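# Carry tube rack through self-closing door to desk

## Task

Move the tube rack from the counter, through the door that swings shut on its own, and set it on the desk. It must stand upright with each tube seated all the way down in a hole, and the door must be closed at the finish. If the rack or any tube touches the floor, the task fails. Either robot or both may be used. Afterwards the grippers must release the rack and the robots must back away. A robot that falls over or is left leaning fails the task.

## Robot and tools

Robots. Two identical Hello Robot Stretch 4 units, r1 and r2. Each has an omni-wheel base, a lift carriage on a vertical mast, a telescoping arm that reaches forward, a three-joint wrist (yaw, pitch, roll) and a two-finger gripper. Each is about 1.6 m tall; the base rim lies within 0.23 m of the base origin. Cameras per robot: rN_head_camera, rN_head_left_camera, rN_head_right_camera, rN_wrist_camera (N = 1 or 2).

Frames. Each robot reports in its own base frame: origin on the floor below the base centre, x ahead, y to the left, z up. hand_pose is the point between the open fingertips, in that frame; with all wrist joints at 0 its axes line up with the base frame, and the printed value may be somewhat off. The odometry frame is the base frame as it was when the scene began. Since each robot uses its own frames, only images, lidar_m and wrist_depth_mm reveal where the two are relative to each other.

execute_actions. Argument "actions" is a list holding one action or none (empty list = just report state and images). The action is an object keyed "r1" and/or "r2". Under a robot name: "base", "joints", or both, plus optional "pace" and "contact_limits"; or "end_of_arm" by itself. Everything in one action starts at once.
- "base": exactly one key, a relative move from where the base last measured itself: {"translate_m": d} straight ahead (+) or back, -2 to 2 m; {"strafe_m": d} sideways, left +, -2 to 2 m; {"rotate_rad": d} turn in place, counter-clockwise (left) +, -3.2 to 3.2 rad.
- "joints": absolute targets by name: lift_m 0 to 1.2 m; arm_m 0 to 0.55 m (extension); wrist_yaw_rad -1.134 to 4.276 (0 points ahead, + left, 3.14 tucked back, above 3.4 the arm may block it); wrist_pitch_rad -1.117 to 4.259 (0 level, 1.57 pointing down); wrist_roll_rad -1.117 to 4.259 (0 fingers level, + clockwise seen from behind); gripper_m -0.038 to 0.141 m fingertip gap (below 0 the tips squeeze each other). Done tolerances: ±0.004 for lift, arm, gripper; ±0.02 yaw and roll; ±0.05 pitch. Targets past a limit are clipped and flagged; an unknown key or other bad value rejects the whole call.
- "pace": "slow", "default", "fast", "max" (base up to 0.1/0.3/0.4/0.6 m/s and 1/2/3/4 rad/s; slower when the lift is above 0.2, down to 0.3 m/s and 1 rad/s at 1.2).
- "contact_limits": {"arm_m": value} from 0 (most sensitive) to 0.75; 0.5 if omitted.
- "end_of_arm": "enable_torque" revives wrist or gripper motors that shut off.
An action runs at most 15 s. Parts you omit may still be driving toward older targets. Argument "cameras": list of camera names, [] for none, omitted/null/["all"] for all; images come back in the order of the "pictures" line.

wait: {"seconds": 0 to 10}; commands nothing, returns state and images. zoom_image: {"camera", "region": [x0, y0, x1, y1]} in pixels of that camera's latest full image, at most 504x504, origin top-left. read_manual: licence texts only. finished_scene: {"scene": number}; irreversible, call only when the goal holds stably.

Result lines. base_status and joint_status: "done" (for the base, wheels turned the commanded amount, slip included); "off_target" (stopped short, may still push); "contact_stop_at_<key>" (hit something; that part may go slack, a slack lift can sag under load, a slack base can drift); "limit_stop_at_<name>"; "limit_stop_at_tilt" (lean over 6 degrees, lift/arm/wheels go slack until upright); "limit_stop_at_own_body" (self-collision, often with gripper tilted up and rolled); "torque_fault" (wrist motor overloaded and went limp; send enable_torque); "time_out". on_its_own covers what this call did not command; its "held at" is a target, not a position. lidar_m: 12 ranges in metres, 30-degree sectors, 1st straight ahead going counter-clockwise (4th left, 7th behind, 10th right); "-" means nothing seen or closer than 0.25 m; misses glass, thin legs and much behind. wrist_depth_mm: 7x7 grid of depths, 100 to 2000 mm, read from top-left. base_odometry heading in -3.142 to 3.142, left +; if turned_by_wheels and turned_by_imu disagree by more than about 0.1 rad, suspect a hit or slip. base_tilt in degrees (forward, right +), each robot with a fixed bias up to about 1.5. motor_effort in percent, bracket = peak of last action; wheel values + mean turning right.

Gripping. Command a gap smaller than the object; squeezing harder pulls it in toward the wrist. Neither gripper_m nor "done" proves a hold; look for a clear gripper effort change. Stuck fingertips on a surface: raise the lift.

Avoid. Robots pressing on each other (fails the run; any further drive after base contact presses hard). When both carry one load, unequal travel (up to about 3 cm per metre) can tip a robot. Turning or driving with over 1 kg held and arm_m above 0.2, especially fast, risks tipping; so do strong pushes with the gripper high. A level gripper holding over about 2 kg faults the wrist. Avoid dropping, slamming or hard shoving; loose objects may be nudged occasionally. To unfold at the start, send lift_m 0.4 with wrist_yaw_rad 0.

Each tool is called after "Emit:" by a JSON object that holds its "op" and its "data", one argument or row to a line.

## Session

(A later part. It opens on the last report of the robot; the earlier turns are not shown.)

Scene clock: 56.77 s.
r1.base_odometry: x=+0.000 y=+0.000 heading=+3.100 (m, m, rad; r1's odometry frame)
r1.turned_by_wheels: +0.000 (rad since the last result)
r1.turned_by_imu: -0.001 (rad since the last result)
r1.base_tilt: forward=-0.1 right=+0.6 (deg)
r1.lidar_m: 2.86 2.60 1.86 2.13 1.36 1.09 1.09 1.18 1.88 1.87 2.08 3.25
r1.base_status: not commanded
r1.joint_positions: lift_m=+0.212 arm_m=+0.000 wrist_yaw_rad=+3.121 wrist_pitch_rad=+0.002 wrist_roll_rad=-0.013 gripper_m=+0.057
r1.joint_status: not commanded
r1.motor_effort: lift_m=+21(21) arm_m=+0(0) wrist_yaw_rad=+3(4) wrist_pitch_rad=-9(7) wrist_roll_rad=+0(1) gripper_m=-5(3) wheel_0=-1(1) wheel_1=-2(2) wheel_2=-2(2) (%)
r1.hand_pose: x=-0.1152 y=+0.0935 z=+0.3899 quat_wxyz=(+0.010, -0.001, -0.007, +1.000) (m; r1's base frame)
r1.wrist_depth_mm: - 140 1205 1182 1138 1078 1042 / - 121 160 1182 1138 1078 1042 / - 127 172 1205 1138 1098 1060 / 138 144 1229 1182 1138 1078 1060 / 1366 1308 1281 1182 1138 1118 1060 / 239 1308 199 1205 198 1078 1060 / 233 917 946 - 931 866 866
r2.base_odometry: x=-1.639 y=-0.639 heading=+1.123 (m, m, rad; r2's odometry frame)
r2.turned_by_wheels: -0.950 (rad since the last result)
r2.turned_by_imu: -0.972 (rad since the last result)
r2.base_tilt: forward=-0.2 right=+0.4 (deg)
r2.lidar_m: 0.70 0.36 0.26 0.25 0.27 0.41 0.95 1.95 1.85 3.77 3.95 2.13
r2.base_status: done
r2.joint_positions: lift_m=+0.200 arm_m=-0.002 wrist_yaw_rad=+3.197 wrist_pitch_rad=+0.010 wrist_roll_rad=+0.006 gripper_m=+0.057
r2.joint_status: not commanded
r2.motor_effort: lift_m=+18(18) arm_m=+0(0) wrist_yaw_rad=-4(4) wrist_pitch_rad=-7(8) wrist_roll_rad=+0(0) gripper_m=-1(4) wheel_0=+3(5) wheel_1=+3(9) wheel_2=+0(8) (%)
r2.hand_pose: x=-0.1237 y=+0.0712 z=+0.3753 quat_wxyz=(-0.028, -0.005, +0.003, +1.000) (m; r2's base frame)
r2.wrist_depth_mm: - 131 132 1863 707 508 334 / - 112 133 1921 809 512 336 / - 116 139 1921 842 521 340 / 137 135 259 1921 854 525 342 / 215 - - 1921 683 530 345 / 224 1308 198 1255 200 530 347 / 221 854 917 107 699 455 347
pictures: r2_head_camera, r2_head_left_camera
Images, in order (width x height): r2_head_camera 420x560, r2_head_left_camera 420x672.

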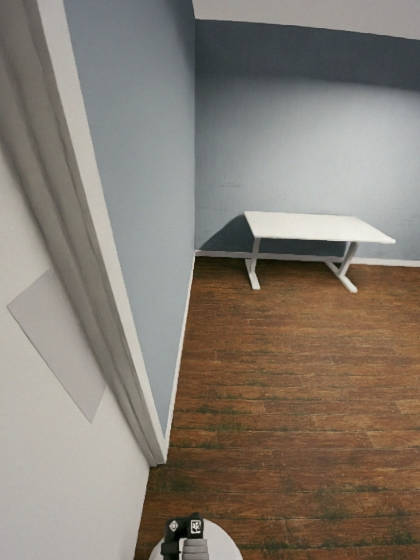

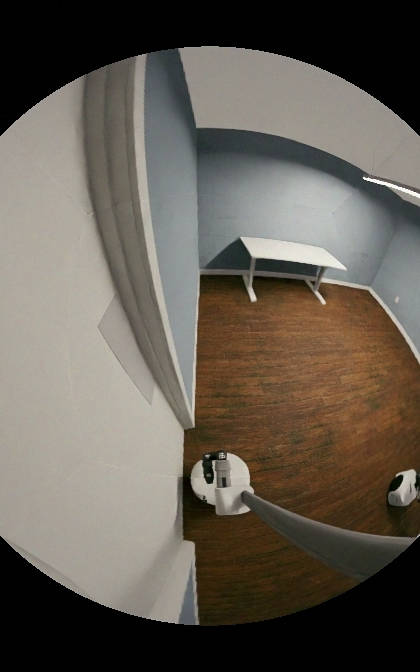

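Emit:
{"op": "execute_actions", "data": {
  "actions": [
    {"r2":{"base":{"translate_m":0.14}}}
  ],
  "cameras": []
}}

Emit:
{"op": "execute_actions", "data": {
  "actions": [
    {"r2":{"base":{"strafe_m":0.55}}}
  ],
  "cameras": ["r2_head_camera","r2_head_left_camera"]
}}

Scene clock: 60.20 s.
r1.base_odometry: x=+0.000 y=+0.000 heading=+3.100 (m, m, rad; r1's odometry frame)
r1.turned_by_wheels: +0.000 (rad since the last result)
r1.turned_by_imu: -0.001 (rad since the last result)
r1.base_tilt: forward=-0.1 right=+0.6 (deg)
r1.lidar_m: 2.85 2.62 1.93 2.11 1.35 1.09 1.09 1.19 1.87 1.86 2.05 3.26
r1.base_status: not commanded
r1.joint_positions: lift_m=+0.212 arm_m=+0.000 wrist_yaw_rad=+3.121 wrist_pitch_rad=+0.002 wrist_roll_rad=-0.013 gripper_m=+0.057
r1.joint_status: not commanded
r1.motor_effort: lift_m=+21(21) arm_m=+0(0) wrist_yaw_rad=+3(4) wrist_pitch_rad=-9(9) wrist_roll_rad=+0(1) gripper_m=-2(3) wheel_0=-1(2) wheel_1=-3(2) wheel_2=-1(1) (%)
r1.hand_pose: x=-0.1152 y=+0.0935 z=+0.3899 quat_wxyz=(+0.010, -0.001, -0.007, +1.000) (m; r1's base frame)
r1.wrist_depth_mm: - 140 1205 1160 1138 1078 1042 / - 121 160 1182 1118 1098 1042 / - 127 172 1205 1160 1098 1060 / 138 144 1229 1205 1138 1098 1078 / 1366 1308 1255 1205 1160 1098 1078 / 239 1281 199 1205 198 1078 1060 / 233 917 931 - 931 866 866
r2.base_odometry: x=-1.578 y=-0.513 heading=+1.123 (m, m, rad; r2's odometry frame)
r2.turned_by_wheels: +0.000 (rad since the last result)
r2.turned_by_imu: +0.001 (rad since the last result)
r2.base_tilt: forward=-0.1 right=+0.3 (deg)
r2.lidar_m: 0.65 0.33 0.26 0.25 0.26 0.40 0.99 2.07 1.90 3.78 2.69 2.01
r2.base_status: done
r2.joint_positions: lift_m=+0.200 arm_m=-0.002 wrist_yaw_rad=+3.197 wrist_pitch_rad=+0.010 wrist_roll_rad=+0.006 gripper_m=+0.057
r2.joint_status: not commanded
r2.motor_effort: lift_m=+18(18) arm_m=+0(0) wrist_yaw_rad=-3(2) wrist_pitch_rad=-8(8) wrist_roll_rad=-1(1) gripper_m=-3(6) wheel_0=+1(4) wheel_1=+4(8) wheel_2=+0(11) (%)
r2.hand_pose: x=-0.1237 y=+0.0712 z=+0.3753 quat_wxyz=(-0.028, -0.005, +0.003, +1.000) (m; r2's base frame)
r2.wrist_depth_mm: - 131 132 - 798 488 324 / - 112 133 - 798 500 327 / - 116 139 - 809 508 330 / 137 135 260 - 809 508 332 / 215 - - - 798 512 334 / 223 1308 198 1255 199 521 338 / 221 854 904 107 831 442 338
pictures: none
No camera images: the call's "cameras" was empty. Leave "cameras" out to get every camera's image.

Scene clock: 63.37 s.
r1.base_odometry: x=+0.000 y=+0.000 heading=+3.100 (m, m, rad; r1's odometry frame)
r1.turned_by_wheels: +0.000 (rad since the last result)
r1.turned_by_imu: -0.001 (rad since the last result)
r1.base_tilt: forward=-0.2 right=+0.7 (deg)
r1.lidar_m: 2.89 2.60 2.23 2.12 1.33 1.09 1.09 1.18 1.88 1.86 2.06 3.26
r1.base_status: not commanded
r1.joint_positions: lift_m=+0.212 arm_m=+0.000 wrist_yaw_rad=+3.121 wrist_pitch_rad=+0.002 wrist_roll_rad=-0.013 gripper_m=+0.057
r1.joint_status: not commanded
r1.motor_effort: lift_m=+21(21) arm_m=+0(0) wrist_yaw_rad=+4(2) wrist_pitch_rad=-8(7) wrist_roll_rad=+0(2) gripper_m=-4(2) wheel_0=-1(1) wheel_1=-2(2) wheel_2=-2(2) (%)
r1.hand_pose: x=-0.1152 y=+0.0935 z=+0.3899 quat_wxyz=(+0.010, -0.001, -0.007, +1.000) (m; r1's base frame)
r1.wrist_depth_mm: - 140 1205 1182 1118 1078 1025 / - 121 160 1182 1138 1098 1060 / - 127 172 1205 1138 1098 1042 / 138 144 1229 1229 1160 1078 1042 / 1366 1308 1255 1205 1138 1118 1042 / 239 1281 199 1205 198 1098 1060 / 232 917 960 - 946 854 878
r2.base_odometry: x=-2.073 y=-0.275 heading=+1.124 (m, m, rad; r2's odometry frame)
r2.turned_by_wheels: +0.001 (rad since the last result)
r2.turned_by_imu: -0.010 (rad since the last result)
r2.base_tilt: forward=-0.2 right=+0.2 (deg)
r2.lidar_m: 0.87 2.19 0.31 0.25 - 0.25 0.28 0.64 2.38 4.31 0.37 0.33
r2.base_status: done
r2.joint_positions: lift_m=+0.200 arm_m=-0.002 wrist_yaw_rad=+3.197 wrist_pitch_rad=+0.010 wrist_roll_rad=+0.006 gripper_m=+0.057
r2.joint_status: not commanded
r2.motor_effort: lift_m=+18(18) arm_m=+0(1) wrist_yaw_rad=-1(1) wrist_pitch_rad=-7(8) wrist_roll_rad=-1(1) gripper_m=-5(6) wheel_0=-10(37) wheel_1=+12(34) wheel_2=+5(9) (%)
r2.hand_pose: x=-0.1236 y=+0.0714 z=+0.3754 quat_wxyz=(-0.028, -0.005, +0.003, +1.000) (m; r2's base frame)
r2.wrist_depth_mm: - 131 133 370 273 218 190 / - 112 133 373 278 220 191 / - 116 139 357 279 222 190 / 137 135 262 384 283 224 191 / 215 - 521 392 266 225 193 / 224 1205 198 389 199 226 195 / 222 854 699 107 281 216 195
pictures: r2_head_camera, r2_head_left_camera
Images, in order (width x height): r2_head_camera 420x560, r2_head_left_camera 420x672.

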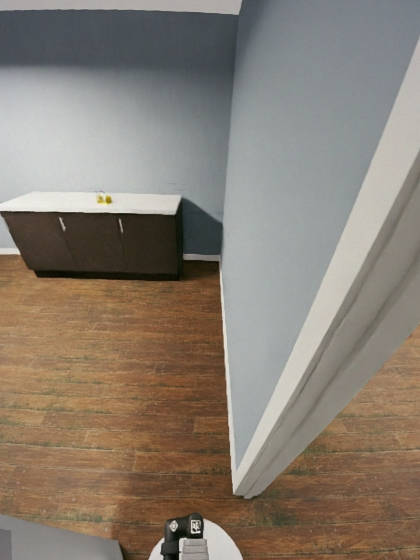

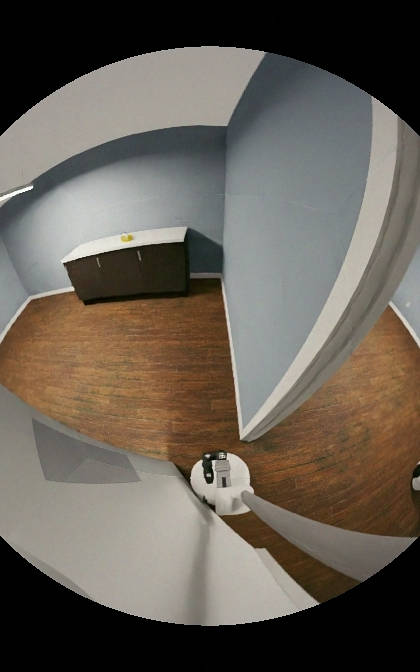

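Emit:
{"op": "execute_actions", "data": {
  "actions": [
    {"r2":{"base":{"strafe_m":0.22}}}
  ],
  "cameras": []
}}

Emit:
{"op": "execute_actions", "data": {
  "actions": [
    {"r2":{"base":{"translate_m":0.7}},"r1":{"base":{"strafe_m":0.9}}}
  ],
  "cameras": ["r2_head_camera","r2_head_left_camera","r1_head_camera","r1_head_left_camera"]
}}

Scene clock: 68.77 s.
r1.base_odometry: x=+0.000 y=+0.000 heading=+3.100 (m, m, rad; r1's odometry frame)
r1.turned_by_wheels: +0.000 (rad since the last result)
r1.turned_by_imu: -0.002 (rad since the last result)
r1.base_tilt: forward=-0.1 right=+0.6 (deg)
r1.lidar_m: 2.87 2.63 2.24 2.11 1.31 1.09 1.08 1.19 1.88 1.87 2.07 3.26
r1.base_status: not commanded
r1.joint_positions: lift_m=+0.212 arm_m=+0.000 wrist_yaw_rad=+3.121 wrist_pitch_rad=+0.002 wrist_roll_rad=-0.013 gripper_m=+0.057
r1.joint_status: not commanded
r1.motor_effort: lift_m=+21(21) arm_m=+0(0) wrist_yaw_rad=+3(3) wrist_pitch_rad=-8(10) wrist_roll_rad=+0(0) gripper_m=-3(4) wheel_0=-1(1) wheel_1=-2(3) wheel_2=-1(1) (%)
r1.hand_pose: x=-0.1152 y=+0.0935 z=+0.3899 quat_wxyz=(+0.010, -0.001, -0.007, +1.000) (m; r1's base frame)
r1.wrist_depth_mm: - 141 1205 1160 1118 1078 1060 / - 121 160 1205 1098 1078 1042 / - 127 172 1182 1138 1098 1042 / 138 144 1205 1182 1160 1098 1060 / 1366 1336 1255 1205 1160 1118 1060 / 239 1281 199 1182 198 1098 1060 / 232 917 946 - 931 866 866
r2.base_odometry: x=-2.271 y=-0.180 heading=+1.124 (m, m, rad; r2's odometry frame)
r2.turned_by_wheels: +0.000 (rad since the last result)
r2.turned_by_imu: +0.002 (rad since the last result)
r2.base_tilt: forward=-0.2 right=+0.3 (deg)
r2.lidar_m: 1.82 2.20 4.03 0.25 0.25 - 0.25 0.37 2.59 4.51 0.48 0.60
r2.base_status: done
r2.joint_positions: lift_m=+0.200 arm_m=-0.002 wrist_yaw_rad=+3.197 wrist_pitch_rad=+0.010 wrist_roll_rad=+0.006 gripper_m=+0.057
r2.joint_status: not commanded
r2.motor_effort: lift_m=+18(18) arm_m=+0(0) wrist_yaw_rad=-3(1) wrist_pitch_rad=-7(7) wrist_roll_rad=+0(0) gripper_m=-1(6) wheel_0=-11(19) wheel_1=+10(30) wheel_2=+5(9) (%)
r2.hand_pose: x=-0.1236 y=+0.0714 z=+0.3754 quat_wxyz=(-0.028, -0.005, +0.003, +1.000) (m; r2's base frame)
r2.wrist_depth_mm: - 131 133 319 259 220 196 / - 112 133 319 263 222 198 / - 116 140 314 265 224 200 / 137 135 260 327 267 226 201 / 216 603 397 330 257 228 202 / 224 621 198 334 199 229 204 / 222 549 466 107 270 221 205
pictures: none
No camera images: the call's "cameras" was empty. Leave "cameras" out to get every camera's image.

Scene clock: 73.10 s.
r1.base_odometry: x=-0.038 y=-0.899 heading=+3.100 (m, m, rad; r1's odometry frame)
r1.turned_by_wheels: +0.000 (rad since the last result)
r1.turned_by_imu: -0.001 (rad since the last result)
r1.base_tilt: forward=-0.2 right=+0.7 (deg)
r1.lidar_m: 2.97 1.73 1.24 1.24 1.15 0.93 0.94 1.03 1.62 2.76 3.05 3.05
r1.base_status: done
r1.joint_positions: lift_m=+0.212 arm_m=+0.000 wrist_yaw_rad=+3.121 wrist_pitch_rad=+0.002 wrist_roll_rad=-0.013 gripper_m=+0.057
r1.joint_status: not commanded
r1.motor_effort: lift_m=+21(21) arm_m=+0(0) wrist_yaw_rad=+2(5) wrist_pitch_rad=-9(7) wrist_roll_rad=+1(1) gripper_m=-2(3) wheel_0=+0(9) wheel_1=+1(9) wheel_2=+0(1) (%)
r1.hand_pose: x=-0.1152 y=+0.0935 z=+0.3899 quat_wxyz=(+0.010, -0.001, -0.007, +1.000) (m; r1's base frame)
r1.wrist_depth_mm: - 141 1060 1008 991 931 917 / - 121 160 1042 976 946 904 / - 127 172 1042 991 946 917 / 138 144 1060 1042 991 946 931 / 1205 1138 1098 1060 991 960 946 / 238 1160 198 1060 198 946 931 / 233 917 960 - 931 842 878
r2.base_odometry: x=-1.969 y=+0.451 heading=+1.125 (m, m, rad; r2's odometry frame)
r2.turned_by_wheels: +0.000 (rad since the last result)
r2.turned_by_imu: +0.000 (rad since the last result)
r2.base_tilt: forward=-0.2 right=+0.4 (deg)
r2.lidar_m: 1.43 1.50 2.09 4.16 3.72 2.75 1.49 0.47 0.42 0.37 0.43 0.60
r2.base_status: done
r2.joint_positions: lift_m=+0.200 arm_m=-0.002 wrist_yaw_rad=+3.197 wrist_pitch_rad=+0.010 wrist_roll_rad=+0.006 gripper_m=+0.057
r2.joint_status: not commanded
r2.motor_effort: lift_m=+18(18) arm_m=+0(0) wrist_yaw_rad=-2(0) wrist_pitch_rad=-8(7) wrist_roll_rad=-1(0) gripper_m=-3(3) wheel_0=+1(9) wheel_1=+4(13) wheel_2=+2(10) (%)
r2.hand_pose: x=-0.1236 y=+0.0714 z=+0.3754 quat_wxyz=(-0.028, -0.005, +0.003, +1.000) (m; r2's base frame)
r2.wrist_depth_mm: - 131 133 - - - - / - 112 133 - - - - / - 116 139 - - - - / 137 135 260 - - - - / 215 788 1537 - - - - / 224 715 198 1255 199 1229 1205 / 223 627 904 107 878 809 854
pictures: r1_head_camera, r1_head_left_camera, r2_head_camera, r2_head_left_camera
Images, in order (width x height): r1_head_camera 420x560, r1_head_left_camera 420x672, r2_head_camera 420x560, r2_head_left_camera 420x672.

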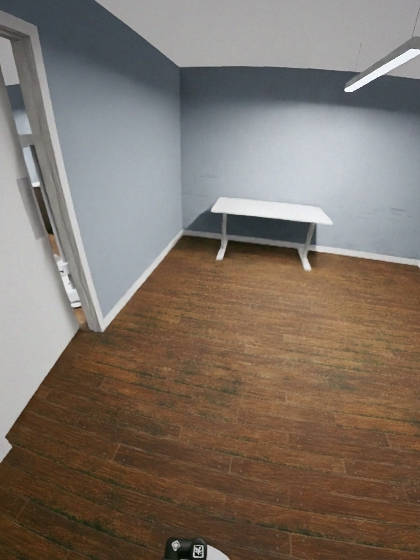

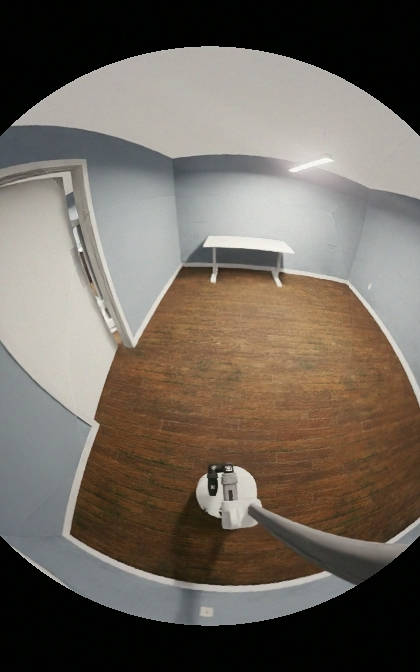

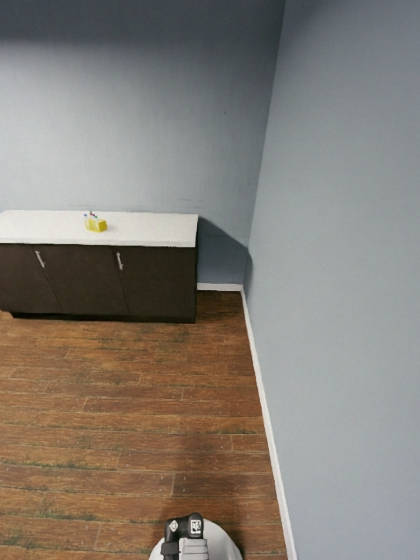

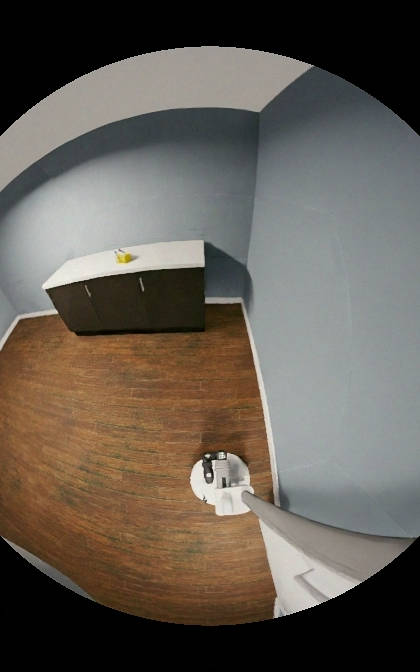

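Emit:
{"op": "execute_actions", "data": {
  "actions": [
    {"r2":{"base":{"strafe_m":0.95},"joints":{"lift_m":0.9,"wrist_yaw_rad":0,"gripper_m":0.12},"pace":"fast"}}
  ],
  "cameras": []
}}

Emit:
{"op": "execute_actions", "data": {
  "actions": [
    {"r2":{"base":{"translate_m":0.75}}}
  ],
  "cameras": ["r2_head_camera","r2_wrist_camera"]
}}

Scene clock: 78.70 s.
r1.base_odometry: x=-0.038 y=-0.899 heading=+3.100 (m, m, rad; r1's odometry frame)
r1.turned_by_wheels: +0.000 (rad since the last result)
r1.turned_by_imu: -0.002 (rad since the last result)
r1.base_tilt: forward=-0.1 right=+0.6 (deg)
r1.lidar_m: 3.00 1.59 1.24 1.24 1.15 0.95 0.93 1.04 1.64 2.75 3.04 3.05
r1.base_status: not commanded
r1.joint_positions: lift_m=+0.212 arm_m=+0.000 wrist_yaw_rad=+3.121 wrist_pitch_rad=+0.002 wrist_roll_rad=-0.013 gripper_m=+0.057
r1.joint_status: not commanded
r1.motor_effort: lift_m=+21(21) arm_m=+0(0) wrist_yaw_rad=+3(4) wrist_pitch_rad=-7(8) wrist_roll_rad=+0(1) gripper_m=-3(3) wheel_0=+0(0) wheel_1=+1(1) wheel_2=-1(0) (%)
r1.hand_pose: x=-0.1152 y=+0.0935 z=+0.3899 quat_wxyz=(+0.010, -0.001, -0.007, +1.000) (m; r1's base frame)
r1.wrist_depth_mm: - 141 1060 1025 976 946 904 / - 121 160 1025 991 946 904 / - 127 172 1042 1008 960 904 / 138 144 1078 1025 1008 960 904 / 1205 1160 1098 1060 991 960 931 / 240 1160 199 1042 198 960 931 / 233 904 931 - 946 866 878
r2.base_odometry: x=-2.826 y=+0.861 heading=+1.125 (m, m, rad; r2's odometry frame)
r2.turned_by_wheels: +0.000 (rad since the last result)
r2.turned_by_imu: +0.002 (rad since the last result)
r2.base_tilt: forward=-0.3 right=+0.4 (deg)
r2.lidar_m: 1.42 1.52 3.09 3.22 3.37 2.72 2.64 1.91 1.36 1.35 1.43 1.48
r2.base_status: done
r2.joint_positions: lift_m=+0.900 arm_m=-0.002 wrist_yaw_rad=+0.000 wrist_pitch_rad=+0.010 wrist_roll_rad=+0.006 gripper_m=+0.120
r2.joint_status: all done
r2.motor_effort: lift_m=+22(24) arm_m=+0(0) wrist_yaw_rad=-2(13) wrist_pitch_rad=-8(8) wrist_roll_rad=-1(0) gripper_m=-1(2) wheel_0=+1(20) wheel_1=+1(14) wheel_2=+0(2) (%)
r2.hand_pose: x=+0.4577 y=-0.0873 z=+1.0751 quat_wxyz=(+1.000, +0.003, +0.005, +0.000) (m; r2's base frame)
r2.wrist_depth_mm: 1808 1863 1808 1808 1808 1808 1808 / 1863 1808 1808 1808 1808 1808 1808 / 1863 1863 1863 1808 1808 1808 1756 / 1863 1921 1863 1863 1808 1863 1863 / 1255 1229 1255 1255 1229 1255 1808 / 1255 1255 1281 1255 1281 1255 1808 / 1281 1255 1255 108 1255 1281 1808
pictures: none
No camera images: the call's "cameras" was empty. Leave "cameras" out to get every camera's image.

Scene clock: 82.67 s.
r1.base_odometry: x=-0.038 y=-0.899 heading=+3.100 (m, m, rad; r1's odometry frame)
r1.turned_by_wheels: +0.000 (rad since the last result)
r1.turned_by_imu: -0.002 (rad since the last result)
r1.base_tilt: forward=-0.2 right=+0.6 (deg)
r1.lidar_m: 3.00 1.63 1.24 1.24 1.14 0.93 0.92 1.03 1.64 2.76 3.06 3.06
r1.base_status: not commanded
r1.joint_positions: lift_m=+0.212 arm_m=+0.000 wrist_yaw_rad=+3.121 wrist_pitch_rad=+0.002 wrist_roll_rad=-0.013 gripper_m=+0.057
r1.joint_status: not commanded
r1.motor_effort: lift_m=+21(21) arm_m=+0(0) wrist_yaw_rad=+4(3) wrist_pitch_rad=-9(6) wrist_roll_rad=+0(0) gripper_m=-2(5) wheel_0=+0(0) wheel_1=+1(1) wheel_2=+0(0) (%)
r1.hand_pose: x=-0.1152 y=+0.0935 z=+0.3899 quat_wxyz=(+0.010, -0.001, -0.007, +1.000) (m; r1's base frame)
r1.wrist_depth_mm: - 141 1078 1008 976 946 917 / - 121 160 1025 976 960 917 / - 127 172 1025 991 946 917 / 138 144 1078 1042 1008 960 931 / 1205 1160 1118 1060 991 976 931 / 239 1160 199 1060 198 946 946 / 232 904 946 - 931 854 878
r2.base_odometry: x=-2.503 y=+1.538 heading=+1.125 (m, m, rad; r2's odometry frame)
r2.turned_by_wheels: +0.000 (rad since the last result)
r2.turned_by_imu: -0.001 (rad since the last result)
r2.base_tilt: forward=-0.2 right=+0.2 (deg)
r2.lidar_m: 0.68 0.71 1.00 3.20 3.36 3.51 3.45 1.96 1.42 1.36 1.01 0.72
r2.base_status: done
r2.joint_positions: lift_m=+0.900 arm_m=-0.002 wrist_yaw_rad=+0.000 wrist_pitch_rad=+0.010 wrist_roll_rad=+0.006 gripper_m=+0.120
r2.joint_status: not commanded
r2.motor_effort: lift_m=+22(22) arm_m=+0(0) wrist_yaw_rad=-2(1) wrist_pitch_rad=-7(7) wrist_roll_rad=-1(1) gripper_m=-3(1) wheel_0=+3(7) wheel_1=+3(7) wheel_2=+0(10) (%)
r2.hand_pose: x=+0.4577 y=-0.0873 z=+1.0751 quat_wxyz=(+1.000, +0.003, +0.005, +0.000) (m; r2's base frame)
r2.wrist_depth_mm: 1098 1098 1078 1078 1078 1098 1078 / 1118 1098 1098 1098 1098 1078 1078 / 1118 1118 1098 1118 1098 1118 1078 / 1138 1118 1118 1118 1118 1098 1118 / 1118 1138 1118 866 931 1025 991 / 676 569 559 627 535 580 603 / 500 492 492 107 492 496 492
pictures: r2_head_camera, r2_wrist_camera
Images, in order (width x height): r2_head_camera 420x560, r2_wrist_camera 616x392.

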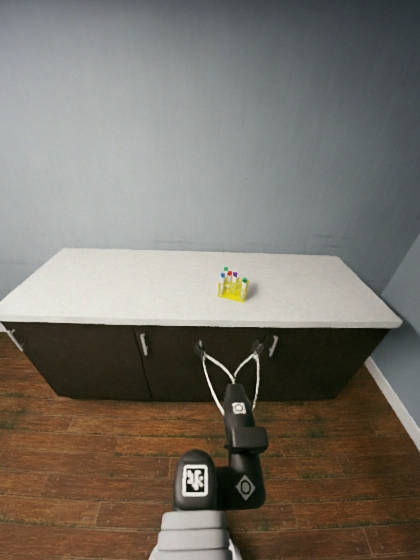

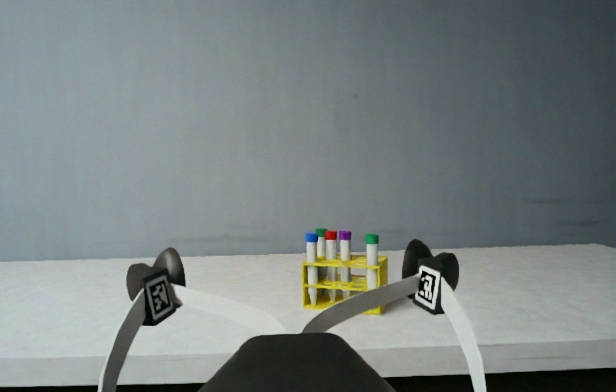

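Emit:
{"op": "zoom_image", "data": {
  "camera": "r2_wrist_camera",
  "region": [280,210,420,330]
}}

Emit:
{"op": "zoom_image", "data": {
  "camera": "r2_head_camera",
  "region": [195,250,275,320]
}}

Region (280, 210, 420, 330) of r2_wrist_camera's 616x392 image, scaled by 3.600; it fills the top 432 rows of this view, and the rest is white.

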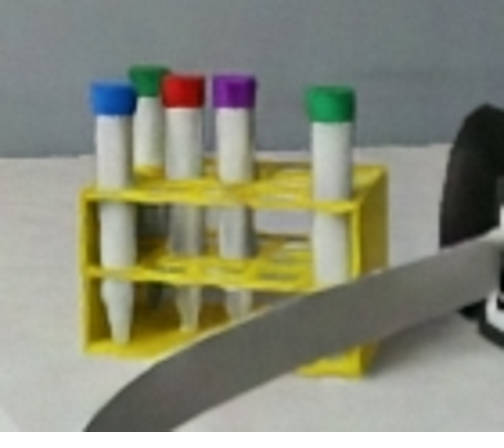

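Region (195, 250, 275, 320) of r2_head_camera's 420x560 image, scaled by 6.300, with more detail than that image has; it fills the top 441 rows of this view, and the rest is white.

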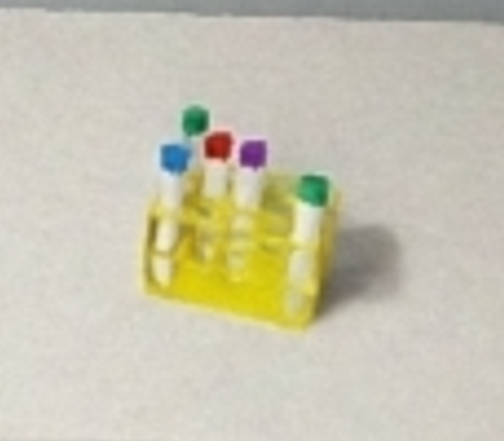

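Emit:
{"op": "execute_actions", "data": {
  "actions": [
    {"r2":{"base":{"rotate_rad":-0.313},"joints":{"gripper_m":0.141}}}
  ],
  "cameras": []
}}

Emit:
{"op": "execute_actions", "data": {
  "actions": [
    {"r2":{"base":{"strafe_m":0.248},"joints":{"lift_m":0.8}}}
  ],
  "cameras": ["r2_head_camera","r2_wrist_camera"]
}}

Scene clock: 89.70 s.
r1.base_odometry: x=-0.038 y=-0.899 heading=+3.100 (m, m, rad; r1's odometry frame)
r1.turned_by_wheels: +0.000 (rad since the last result)
r1.turned_by_imu: -0.002 (rad since the last result)
r1.base_tilt: forward=-0.2 right=+0.7 (deg)
r1.lidar_m: 2.99 1.63 1.23 1.24 1.14 0.94 0.93 1.02 1.62 2.75 3.06 3.03
r1.base_status: not commanded
r1.joint_positions: lift_m=+0.212 arm_m=+0.000 wrist_yaw_rad=+3.121 wrist_pitch_rad=+0.002 wrist_roll_rad=-0.013 gripper_m=+0.057
r1.joint_status: not commanded
r1.motor_effort: lift_m=+21(21) arm_m=+0(0) wrist_yaw_rad=+2(5) wrist_pitch_rad=-6(9) wrist_roll_rad=+0(0) gripper_m=-5(5) wheel_0=+0(0) wheel_1=+1(1) wheel_2=+0(0) (%)
r1.hand_pose: x=-0.1152 y=+0.0935 z=+0.3899 quat_wxyz=(+0.010, -0.001, -0.007, +1.000) (m; r1's base frame)
r1.wrist_depth_mm: - 141 1042 1008 991 931 904 / - 121 161 1025 991 946 904 / - 127 172 1042 1008 946 931 / 138 144 1078 1060 1008 960 946 / 1205 1138 1078 1060 991 976 931 / 239 1138 200 1042 198 960 931 / 234 917 946 - 931 854 878
r2.base_odometry: x=-2.503 y=+1.538 heading=+0.813 (m, m, rad; r2's odometry frame)
r2.turned_by_wheels: -0.312 (rad since the last result)
r2.turned_by_imu: -0.318 (rad since the last result)
r2.base_tilt: forward=-0.2 right=+0.4 (deg)
r2.lidar_m: 0.69 0.69 0.78 2.59 3.20 3.66 3.39 2.96 1.64 1.38 1.37 0.82
r2.base_status: done
r2.joint_positions: lift_m=+0.900 arm_m=-0.002 wrist_yaw_rad=+0.000 wrist_pitch_rad=+0.010 wrist_roll_rad=+0.006 gripper_m=+0.141
r2.joint_status: all done
r2.motor_effort: lift_m=+22(22) arm_m=+0(0) wrist_yaw_rad=-2(2) wrist_pitch_rad=-7(8) wrist_roll_rad=-1(1) gripper_m=+2(0) wheel_0=+4(5) wheel_1=+5(8) wheel_2=+0(6) (%)
r2.hand_pose: x=+0.4577 y=-0.0873 z=+1.0751 quat_wxyz=(+1.000, +0.003, +0.005, +0.000) (m; r2's base frame)
r2.wrist_depth_mm: 976 1025 1098 1182 1281 1366 1308 / 991 1042 1118 1182 1281 1397 1336 / 991 1042 1118 1182 1281 1397 1336 / 991 1060 1118 1205 1308 1397 1336 / 976 1042 976 1098 1078 1366 1308 / 676 211 564 597 591 661 723 / 469 488 508 107 627 676 741
pictures: none
No camera images: the call's "cameras" was empty. Leave "cameras" out to get every camera's image.

Scene clock: 91.83 s.
r1.base_odometry: x=-0.038 y=-0.899 heading=+3.100 (m, m, rad; r1's odometry frame)
r1.turned_by_wheels: +0.000 (rad since the last result)
r1.turned_by_imu: -0.001 (rad since the last result)
r1.base_tilt: forward=-0.2 right=+0.6 (deg)
r1.lidar_m: 2.99 1.62 1.25 1.23 1.13 0.93 0.93 1.01 1.61 2.76 3.05 3.04
r1.base_status: not commanded
r1.joint_positions: lift_m=+0.212 arm_m=+0.000 wrist_yaw_rad=+3.121 wrist_pitch_rad=+0.002 wrist_roll_rad=-0.013 gripper_m=+0.057
r1.joint_status: not commanded
r1.motor_effort: lift_m=+21(21) arm_m=+0(0) wrist_yaw_rad=+4(5) wrist_pitch_rad=-7(8) wrist_roll_rad=+1(1) gripper_m=-2(2) wheel_0=+0(0) wheel_1=+1(1) wheel_2=+0(0) (%)
r1.hand_pose: x=-0.1152 y=+0.0935 z=+0.3899 quat_wxyz=(+0.010, -0.001, -0.007, +1.000) (m; r1's base frame)
r1.wrist_depth_mm: - 141 1042 1025 976 946 917 / - 121 160 1025 991 960 917 / - 127 172 1025 991 960 917 / 138 144 1060 1042 1008 960 917 / 1182 1160 1098 1060 1008 976 946 / 239 1160 200 1042 198 960 917 / 233 917 946 - 931 854 854
r2.base_odometry: x=-2.683 y=+1.708 heading=+0.813 (m, m, rad; r2's odometry frame)
r2.turned_by_wheels: +0.000 (rad since the last result)
r2.turned_by_imu: +0.001 (rad since the last result)
r2.base_tilt: forward=-0.2 right=+0.3 (deg)
r2.lidar_m: 0.60 0.61 0.71 2.47 2.96 3.39 3.47 3.45 1.91 1.62 1.60 0.73
r2.base_status: done
r2.joint_positions: lift_m=+0.800 arm_m=-0.002 wrist_yaw_rad=+0.000 wrist_pitch_rad=+0.010 wrist_roll_rad=+0.006 gripper_m=+0.141
r2.joint_status: all done
r2.motor_effort: lift_m=+14(22) arm_m=+0(0) wrist_yaw_rad=-3(3) wrist_pitch_rad=-7(7) wrist_roll_rad=+0(0) gripper_m=-2(2) wheel_0=-1(9) wheel_1=+0(13) wheel_2=-1(1) (%)
r2.hand_pose: x=+0.4577 y=-0.0874 z=+0.9758 quat_wxyz=(+1.000, +0.003, +0.005, +0.000) (m; r2's base frame)
r2.wrist_depth_mm: 917 976 1042 1098 1229 1281 1397 / 931 991 1042 1098 1205 1308 1397 / 917 991 1042 1118 1205 1308 1430 / 931 991 1060 1098 1205 1308 1397 / 676 647 627 615 580 574 627 / 394 211 439 462 525 585 634 / 404 430 455 107 544 580 647
pictures: r2_head_camera, r2_wrist_camera
Images, in order (width x height): r2_head_camera 420x560, r2_wrist_camera 616x392.

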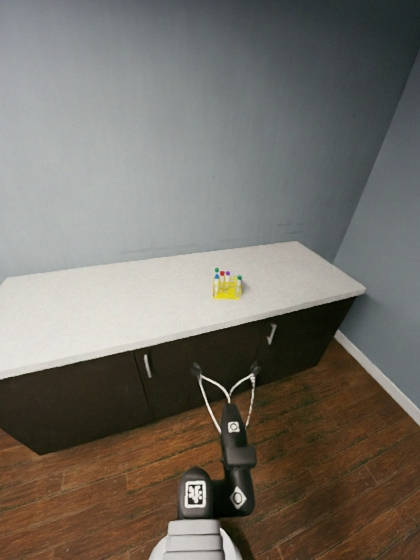

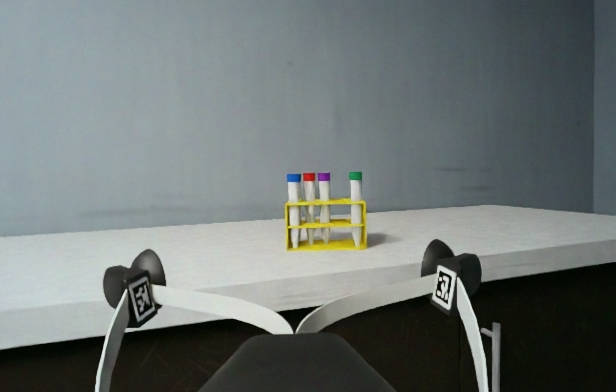

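Emit:
{"op": "execute_actions", "data": {
  "actions": [
    {"r2":{"base":{"strafe_m":-0.035},"joints":{"arm_m":0.22}}}
  ],
  "cameras": ["r2_head_camera","r2_wrist_camera"]
}}

Scene clock: 95.37 s.
r1.base_odometry: x=-0.038 y=-0.899 heading=+3.100 (m, m, rad; r1's odometry frame)
r1.turned_by_wheels: +0.000 (rad since the last result)
r1.turned_by_imu: -0.001 (rad since the last result)
r1.base_tilt: forward=-0.2 right=+0.6 (deg)
r1.lidar_m: 3.00 1.61 1.24 1.23 1.15 0.93 0.94 1.02 1.63 2.75 3.06 3.03
r1.base_status: not commanded
r1.joint_positions: lift_m=+0.212 arm_m=+0.000 wrist_yaw_rad=+3.121 wrist_pitch_rad=+0.002 wrist_roll_rad=-0.013 gripper_m=+0.057
r1.joint_status: not commanded
r1.motor_effort: lift_m=+21(21) arm_m=+0(0) wrist_yaw_rad=+3(3) wrist_pitch_rad=-9(7) wrist_roll_rad=+0(1) gripper_m=+0(3) wheel_0=+0(0) wheel_1=+1(1) wheel_2=+0(0) (%)
r1.hand_pose: x=-0.1152 y=+0.0935 z=+0.3899 quat_wxyz=(+0.010, -0.001, -0.007, +1.000) (m; r1's base frame)
r1.wrist_depth_mm: - 141 1060 1025 991 931 904 / - 121 160 1042 991 946 917 / - 127 172 1025 991 960 917 / 138 144 1078 1025 1008 960 917 / 1182 1160 1118 1060 991 946 931 / 239 1160 199 1042 198 960 931 / 233 917 946 - 931 866 866
r2.base_odometry: x=-2.658 y=+1.684 heading=+0.813 (m, m, rad; r2's odometry frame)
r2.turned_by_wheels: +0.000 (rad since the last result)
r2.turned_by_imu: +0.001 (rad since the last result)
r2.base_tilt: forward=-0.2 right=+0.3 (deg)
r2.lidar_m: 0.62 0.61 0.72 2.46 3.01 3.43 3.46 3.39 1.87 1.58 1.57 0.75
r2.base_status: done
r2.joint_positions: lift_m=+0.800 arm_m=+0.219 wrist_yaw_rad=+0.000 wrist_pitch_rad=+0.010 wrist_roll_rad=+0.006 gripper_m=+0.141
r2.joint_status: all done
r2.motor_effort: lift_m=+13(14) arm_m=+4(5) wrist_yaw_rad=-2(1) wrist_pitch_rad=-7(7) wrist_roll_rad=+0(1) gripper_m=-3(1) wheel_0=+0(11) wheel_1=-1(10) wheel_2=+0(1) (%)
r2.hand_pose: x=+0.6786 y=-0.0874 z=+0.9758 quat_wxyz=(+1.000, +0.003, +0.005, +0.000) (m; r2's base frame)
r2.wrist_depth_mm: 750 788 842 904 976 1042 1138 / 759 798 854 917 960 1060 1160 / 759 798 866 917 991 1078 1160 / 759 809 854 427 991 1060 1160 / 661 640 544 452 508 559 544 / 370 211 307 325 297 315 343 / 257 240 253 107 286 317 362
pictures: r2_head_camera, r2_wrist_camera
Images, in order (width x height): r2_head_camera 420x560, r2_wrist_camera 616x392.

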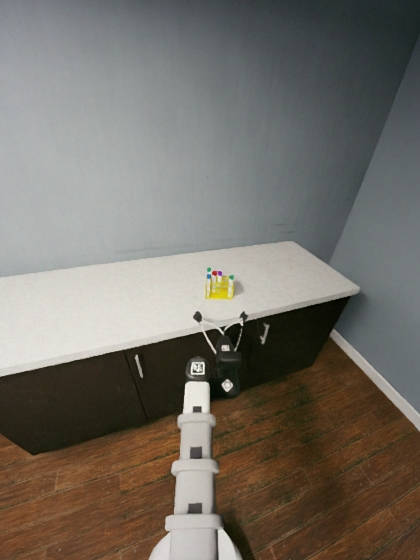

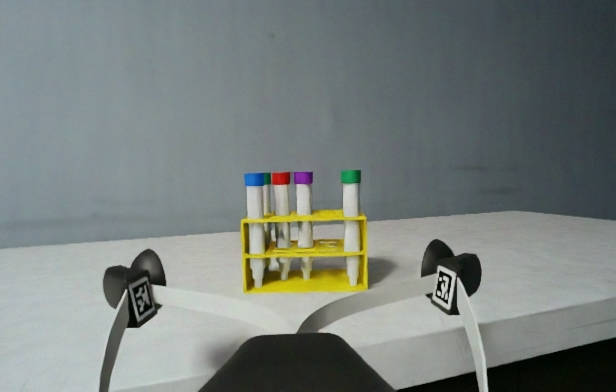

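Emit:
{"op": "execute_actions", "data": {
  "actions": [
    {"r2":{"base":{"strafe_m":-0.008},"joints":{"arm_m":0.36,"lift_m":0.792},"pace":"slow"}}
  ],
  "cameras": ["r2_head_camera","r2_wrist_camera"]
}}

Scene clock: 100.83 s.
r1.base_odometry: x=-0.038 y=-0.899 heading=+3.100 (m, m, rad; r1's odometry frame)
r1.turned_by_wheels: +0.000 (rad since the last result)
r1.turned_by_imu: -0.002 (rad since the last result)
r1.base_tilt: forward=-0.1 right=+0.6 (deg)
r1.lidar_m: 2.99 1.61 1.25 1.24 1.16 0.93 0.93 1.01 1.61 2.75 3.05 3.05
r1.base_status: not commanded
r1.joint_positions: lift_m=+0.212 arm_m=+0.000 wrist_yaw_rad=+3.121 wrist_pitch_rad=+0.002 wrist_roll_rad=-0.013 gripper_m=+0.057
r1.joint_status: not commanded
r1.motor_effort: lift_m=+21(21) arm_m=+0(0) wrist_yaw_rad=+4(2) wrist_pitch_rad=-7(7) wrist_roll_rad=+0(1) gripper_m=-4(2) wheel_0=+0(0) wheel_1=+1(1) wheel_2=-1(0) (%)
r1.hand_pose: x=-0.1152 y=+0.0935 z=+0.3899 quat_wxyz=(+0.010, -0.001, -0.007, +1.000) (m; r1's base frame)
r1.wrist_depth_mm: - 141 1060 1025 976 931 904 / - 121 160 1042 991 946 904 / - 127 172 1025 991 960 917 / 138 144 1060 1060 991 960 931 / 1205 1160 1098 1060 1008 960 931 / 238 1138 199 1042 198 976 946 / 233 904 946 - 946 866 854
r2.base_odometry: x=-2.652 y=+1.679 heading=+0.813 (m, m, rad; r2's odometry frame)
r2.turned_by_wheels: +0.000 (rad since the last result)
r2.turned_by_imu: +0.002 (rad since the last result)
r2.base_tilt: forward=-0.5 right=+0.3 (deg)
r2.lidar_m: 0.57 0.63 0.73 2.50 3.01 3.44 3.45 3.38 1.86 1.57 1.57 0.76
r2.base_status: done
r2.joint_positions: lift_m=+0.792 arm_m=+0.359 wrist_yaw_rad=+0.000 wrist_pitch_rad=+0.010 wrist_roll_rad=+0.006 gripper_m=+0.141
r2.joint_status: all done
r2.motor_effort: lift_m=+13(12) arm_m=+4(4) wrist_yaw_rad=+0(3) wrist_pitch_rad=-7(7) wrist_roll_rad=+0(0) gripper_m=+0(1) wheel_0=+1(8) wheel_1=-4(5) wheel_2=+0(2) (%)
r2.hand_pose: x=+0.8186 y=-0.0874 z=+0.9678 quat_wxyz=(+1.000, +0.003, +0.005, +0.000) (m; r2's base frame)
r2.wrist_depth_mm: 640 683 723 778 831 891 960 / 647 683 723 778 842 904 976 / 647 691 723 788 842 917 991 / 654 699 314 330 842 917 991 / 640 597 279 290 262 517 504 / 345 211 260 255 266 289 309 / 239 224 235 107 229 223 221
pictures: r2_head_camera, r2_wrist_camera
Images, in order (width x height): r2_head_camera 420x560, r2_wrist_camera 616x392.

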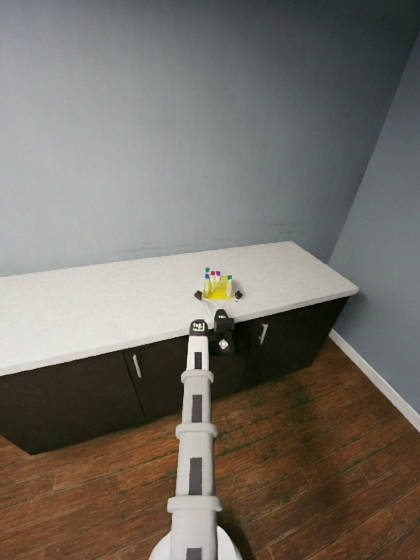

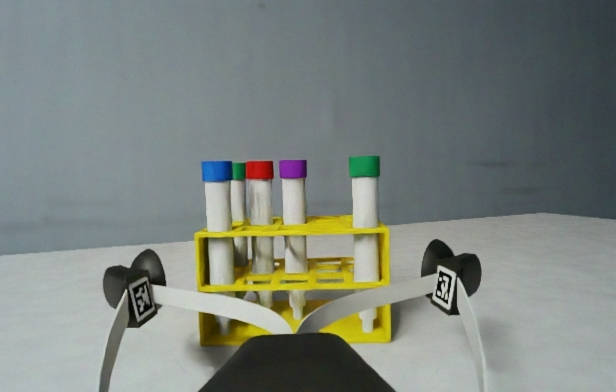

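Emit:
{"op": "execute_actions", "data": {
  "actions": [
    {"r2":{"joints":{"arm_m":0.445},"pace":"slow"}}
  ],
  "cameras": ["r2_wrist_camera"]
}}

Emit:
{"op": "execute_actions", "data": {
  "actions": [
    {"r2":{"joints":{"gripper_m":0.06},"pace":"slow"}}
  ],
  "cameras": ["r2_head_camera","r2_wrist_camera"]
}}

Scene clock: 104.97 s.
r1.base_odometry: x=-0.038 y=-0.899 heading=+3.100 (m, m, rad; r1's odometry frame)
r1.turned_by_wheels: +0.000 (rad since the last result)
r1.turned_by_imu: -0.002 (rad since the last result)
r1.base_tilt: forward=-0.1 right=+0.7 (deg)
r1.lidar_m: 2.99 1.62 1.24 1.23 1.15 0.93 0.93 1.03 1.61 2.76 3.05 3.03
r1.base_status: not commanded
r1.joint_positions: lift_m=+0.212 arm_m=+0.000 wrist_yaw_rad=+3.121 wrist_pitch_rad=+0.002 wrist_roll_rad=-0.013 gripper_m=+0.057
r1.joint_status: not commanded
r1.motor_effort: lift_m=+21(21) arm_m=+0(0) wrist_yaw_rad=+4(3) wrist_pitch_rad=-8(10) wrist_roll_rad=-2(0) gripper_m=-3(2) wheel_0=+0(0) wheel_1=+1(1) wheel_2=+0(0) (%)
r1.hand_pose: x=-0.1152 y=+0.0935 z=+0.3899 quat_wxyz=(+0.010, -0.001, -0.007, +1.000) (m; r1's base frame)
r1.wrist_depth_mm: - 141 1042 1025 976 946 904 / - 121 160 1025 991 946 917 / - 127 172 1025 1008 931 931 / 138 144 1060 1042 991 976 931 / 1205 1160 1118 1025 991 960 931 / 239 1160 199 1060 198 960 946 / 234 917 946 - 931 866 878
r2.base_odometry: x=-2.652 y=+1.679 heading=+0.813 (m, m, rad; r2's odometry frame)
r2.turned_by_wheels: +0.000 (rad since the last result)
r2.turned_by_imu: +0.002 (rad since the last result)
r2.base_tilt: forward=-0.3 right=+0.4 (deg)
r2.lidar_m: 0.64 0.62 0.70 2.51 3.01 3.47 3.45 3.39 1.85 1.55 1.58 0.75
r2.base_status: not commanded
r2.joint_positions: lift_m=+0.792 arm_m=+0.444 wrist_yaw_rad=+0.000 wrist_pitch_rad=+0.010 wrist_roll_rad=+0.006 gripper_m=+0.141
r2.joint_status: all done
r2.motor_effort: lift_m=+13(13) arm_m=+5(4) wrist_yaw_rad=+1(2) wrist_pitch_rad=-7(7) wrist_roll_rad=+0(0) gripper_m=+1(4) wheel_0=+1(1) wheel_1=-4(4) wheel_2=+0(0) (%)
r2.hand_pose: x=+0.9036 y=-0.0874 z=+0.9678 quat_wxyz=(+1.000, +0.003, +0.005, +0.000) (m; r2's base frame)
r2.wrist_depth_mm: 569 609 647 691 741 798 878 / 569 609 647 691 741 809 878 / 580 615 647 699 750 809 891 / 580 621 224 707 732 820 891 / 574 603 204 228 204 517 508 / 343 197 200 220 200 287 307 / 239 223 207 107 213 222 220
pictures: r2_wrist_camera
Images, in order (width x height): r2_wrist_camera 616x392.

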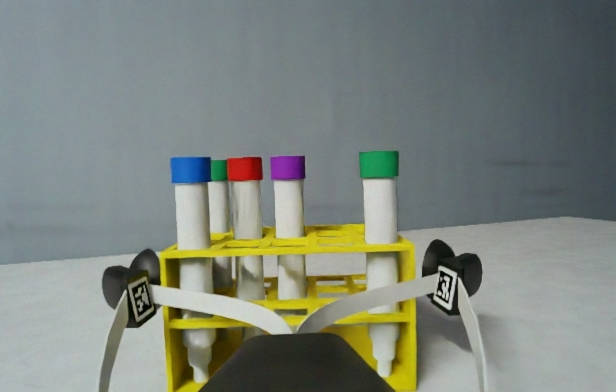

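Scene clock: 108.83 s.
r1.base_odometry: x=-0.038 y=-0.899 heading=+3.100 (m, m, rad; r1's odometry frame)
r1.turned_by_wheels: +0.000 (rad since the last result)
r1.turned_by_imu: -0.002 (rad since the last result)
r1.base_tilt: forward=-0.2 right=+0.6 (deg)
r1.lidar_m: 2.99 1.62 1.25 1.22 1.16 0.93 0.93 1.02 1.65 2.74 3.07 3.02
r1.base_status: not commanded
r1.joint_positions: lift_m=+0.212 arm_m=+0.000 wrist_yaw_rad=+3.121 wrist_pitch_rad=+0.002 wrist_roll_rad=-0.013 gripper_m=+0.057
r1.joint_status: not commanded
r1.motor_effort: lift_m=+21(21) arm_m=+0(0) wrist_yaw_rad=+4(3) wrist_pitch_rad=-7(7) wrist_roll_rad=+1(1) gripper_m=-3(5) wheel_0=+0(0) wheel_1=+1(1) wheel_2=-1(0) (%)
r1.hand_pose: x=-0.1152 y=+0.0935 z=+0.3899 quat_wxyz=(+0.010, -0.001, -0.007, +1.000) (m; r1's base frame)
r1.wrist_depth_mm: - 141 1060 1025 976 931 904 / - 121 161 1025 991 960 917 / - 127 173 1025 991 960 904 / 138 144 1060 1042 991 960 931 / 1205 1160 1098 1060 991 976 946 / 239 1138 199 1025 198 931 946 / 233 904 946 - 931 854 878
r2.base_odometry: x=-2.652 y=+1.679 heading=+0.813 (m, m, rad; r2's odometry frame)
r2.turned_by_wheels: +0.000 (rad since the last result)
r2.turned_by_imu: +0.001 (rad since the last result)
r2.base_tilt: forward=-0.3 right=+0.2 (deg)
r2.lidar_m: 0.63 0.61 0.72 2.48 3.00 3.41 3.45 3.39 1.88 1.58 1.56 0.76
r2.base_status: not commanded
r2.joint_positions: lift_m=+0.792 arm_m=+0.444 wrist_yaw_rad=+0.000 wrist_pitch_rad=+0.010 wrist_roll_rad=+0.006 gripper_m=+0.061
r2.joint_status: all done
r2.motor_effort: lift_m=+13(13) arm_m=+4(4) wrist_yaw_rad=-1(1) wrist_pitch_rad=-7(7) wrist_roll_rad=+0(0) gripper_m=-31(29) wheel_0=+1(1) wheel_1=-4(4) wheel_2=+0(0) (%)
r2.hand_pose: x=+0.9036 y=-0.0874 z=+0.9678 quat_wxyz=(+1.000, +0.003, +0.005, +0.000) (m; r2's base frame)
r2.wrist_depth_mm: 574 609 640 691 750 798 866 / 574 609 654 699 750 809 878 / 574 609 647 699 750 809 878 / 585 615 208 683 741 820 891 / 574 609 200 215 187 521 508 / 343 177 189 213 187 180 307 / 224 223 184 107 191 223 208
pictures: r2_head_camera, r2_wrist_camera
Images, in order (width x height): r2_head_camera 420x560, r2_wrist_camera 616x392.

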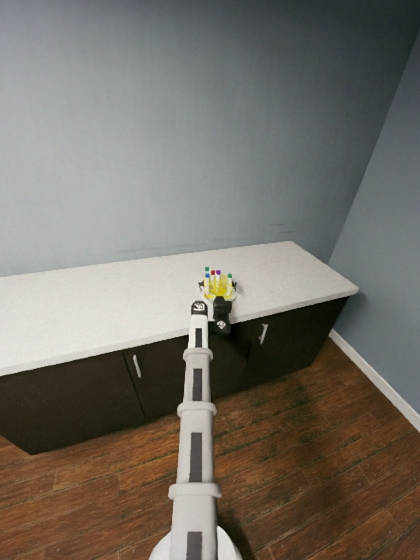

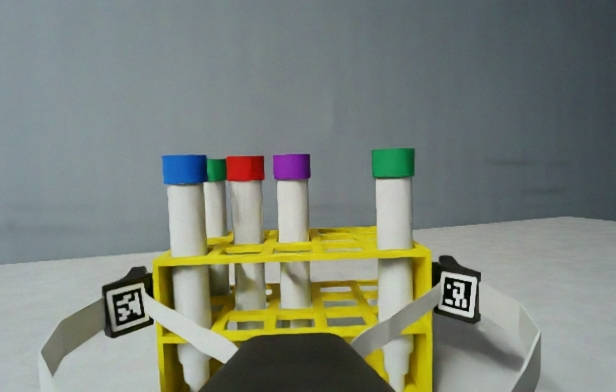

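Gripped. Lift and test.

Emit:
{"op": "execute_actions", "data": {
  "actions": [
    {"r2":{"joints":{"lift_m":0.84},"pace":"slow"}}
  ],
  "cameras": ["r2_wrist_camera"]
}}

Emit:
{"op": "execute_actions", "data": {
  "actions": [
    {"r2":{"joints":{"arm_m":0.0},"pace":"slow"}}
  ],
  "cameras": ["r2_wrist_camera","r2_head_camera","r2_head_right_camera"]
}}

Scene clock: 111.63 s.
r1.base_odometry: x=-0.038 y=-0.899 heading=+3.100 (m, m, rad; r1's odometry frame)
r1.turned_by_wheels: +0.000 (rad since the last result)
r1.turned_by_imu: -0.001 (rad since the last result)
r1.base_tilt: forward=-0.2 right=+0.7 (deg)
r1.lidar_m: 2.99 1.60 1.24 1.24 1.15 0.93 0.93 1.03 1.62 2.76 3.04 3.03
r1.base_status: not commanded
r1.joint_positions: lift_m=+0.212 arm_m=+0.000 wrist_yaw_rad=+3.121 wrist_pitch_rad=+0.002 wrist_roll_rad=-0.013 gripper_m=+0.057
r1.joint_status: not commanded
r1.motor_effort: lift_m=+21(21) arm_m=+0(0) wrist_yaw_rad=+5(4) wrist_pitch_rad=-8(9) wrist_roll_rad=+1(1) gripper_m=-3(3) wheel_0=+0(0) wheel_1=+1(1) wheel_2=+0(0) (%)
r1.hand_pose: x=-0.1152 y=+0.0935 z=+0.3899 quat_wxyz=(+0.010, -0.001, -0.007, +1.000) (m; r1's base frame)
r1.wrist_depth_mm: - 141 1042 1025 991 946 904 / - 121 160 1025 1008 960 917 / - 127 172 1042 1008 960 904 / 138 144 1078 1042 991 960 917 / 1182 1160 1098 1042 1008 976 931 / 238 1160 199 1042 198 960 931 / 233 917 946 - 917 854 878
r2.base_odometry: x=-2.652 y=+1.679 heading=+0.813 (m, m, rad; r2's odometry frame)
r2.turned_by_wheels: +0.000 (rad since the last result)
r2.turned_by_imu: +0.001 (rad since the last result)
r2.base_tilt: forward=-0.2 right=+0.2 (deg)
r2.lidar_m: 0.63 0.62 0.71 2.46 3.00 3.46 3.43 3.41 1.86 1.57 1.58 0.76
r2.base_status: not commanded
r2.joint_positions: lift_m=+0.840 arm_m=+0.444 wrist_yaw_rad=+0.000 wrist_pitch_rad=+0.011 wrist_roll_rad=+0.006 gripper_m=+0.061
r2.joint_status: all done
r2.motor_effort: lift_m=+23(24) arm_m=+4(4) wrist_yaw_rad=-1(2) wrist_pitch_rad=-11(11) wrist_roll_rad=+0(1) gripper_m=-27(30) wheel_0=+1(1) wheel_1=-4(4) wheel_2=+0(0) (%)
r2.hand_pose: x=+0.9036 y=-0.0874 z=+1.0147 quat_wxyz=(+1.000, +0.003, +0.005, +0.000) (m; r2's base frame)
r2.wrist_depth_mm: 574 603 647 691 741 798 866 / 569 615 654 691 750 809 878 / 580 609 647 699 741 809 878 / 580 615 208 691 741 831 904 / 585 615 200 214 186 723 699 / 484 176 189 213 186 180 430 / 315 314 185 107 190 315 301
pictures: r2_wrist_camera
Images, in order (width x height): r2_wrist_camera 616x392.

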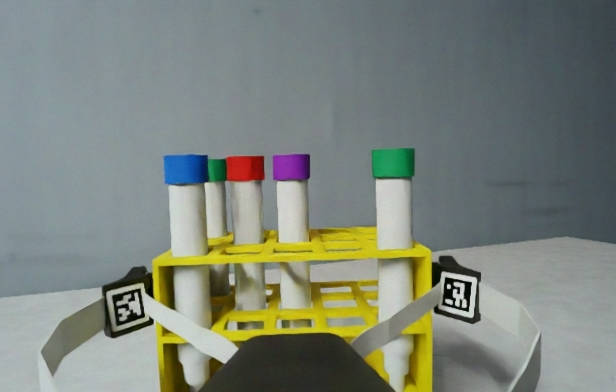

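Scene clock: 117.37 s.
r1.base_odometry: x=-0.038 y=-0.899 heading=+3.100 (m, m, rad; r1's odometry frame)
r1.turned_by_wheels: +0.000 (rad since the last result)
r1.turned_by_imu: -0.002 (rad since the last result)
r1.base_tilt: forward=-0.2 right=+0.6 (deg)
r1.lidar_m: 2.99 1.63 1.24 1.22 1.15 0.93 0.92 1.03 1.64 2.75 3.03 3.04
r1.base_status: not commanded
r1.joint_positions: lift_m=+0.212 arm_m=+0.000 wrist_yaw_rad=+3.121 wrist_pitch_rad=+0.002 wrist_roll_rad=-0.013 gripper_m=+0.057
r1.joint_status: not commanded
r1.motor_effort: lift_m=+21(21) arm_m=+0(0) wrist_yaw_rad=+4(4) wrist_pitch_rad=-8(9) wrist_roll_rad=+0(0) gripper_m=-1(3) wheel_0=+0(1) wheel_1=+1(1) wheel_2=+0(0) (%)
r1.hand_pose: x=-0.1152 y=+0.0935 z=+0.3899 quat_wxyz=(+0.010, -0.001, -0.007, +1.000) (m; r1's base frame)
r1.wrist_depth_mm: - 141 1042 1008 976 946 917 / - 121 160 1025 1008 946 904 / - 127 172 1042 1008 960 917 / 138 144 1078 1042 1008 960 917 / 1182 1138 1098 1042 1008 960 931 / 239 1160 200 1042 197 960 931 / 233 904 960 - 931 866 878
r2.base_odometry: x=-2.652 y=+1.679 heading=+0.813 (m, m, rad; r2's odometry frame)
r2.turned_by_wheels: +0.000 (rad since the last result)
r2.turned_by_imu: +0.002 (rad since the last result)
r2.base_tilt: forward=-0.2 right=+0.3 (deg)
r2.lidar_m: 0.40 0.61 0.73 2.47 3.02 3.44 3.44 3.37 1.86 1.58 1.57 0.76
r2.base_status: not commanded
r2.joint_positions: lift_m=+0.840 arm_m=+0.001 wrist_yaw_rad=+0.000 wrist_pitch_rad=+0.011 wrist_roll_rad=+0.006 gripper_m=+0.061
r2.joint_status: all done
r2.motor_effort: lift_m=+23(23) arm_m=-4(4) wrist_yaw_rad=-1(4) wrist_pitch_rad=-11(11) wrist_roll_rad=+0(1) gripper_m=-28(28) wheel_0=+1(1) wheel_1=-4(4) wheel_2=+0(0) (%)
r2.hand_pose: x=+0.4601 y=-0.0874 z=+1.0146 quat_wxyz=(+1.000, +0.003, +0.006, +0.000) (m; r2's base frame)
r2.wrist_depth_mm: 931 976 1042 1138 1205 1308 1397 / 931 991 1060 1138 1229 1308 1397 / 946 991 1042 1118 1205 1336 1430 / 946 991 208 1118 1182 1336 1430 / 878 842 200 215 186 741 723 / 492 177 189 213 187 180 654 / 389 427 184 107 190 603 661
pictures: r2_head_camera, r2_head_right_camera, r2_wrist_camera
Images, in order (width x height): r2_head_camera 420x560, r2_head_right_camera 420x672, r2_wrist_camera 616x392.

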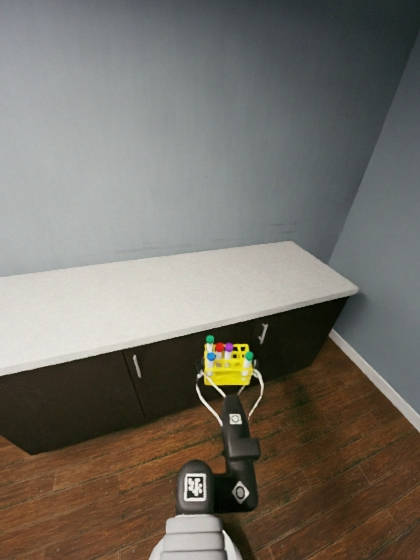

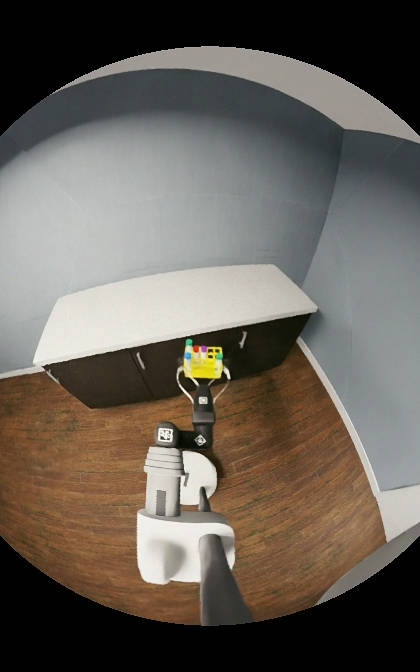

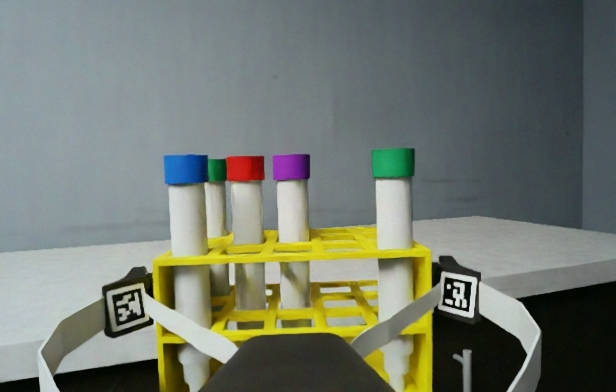

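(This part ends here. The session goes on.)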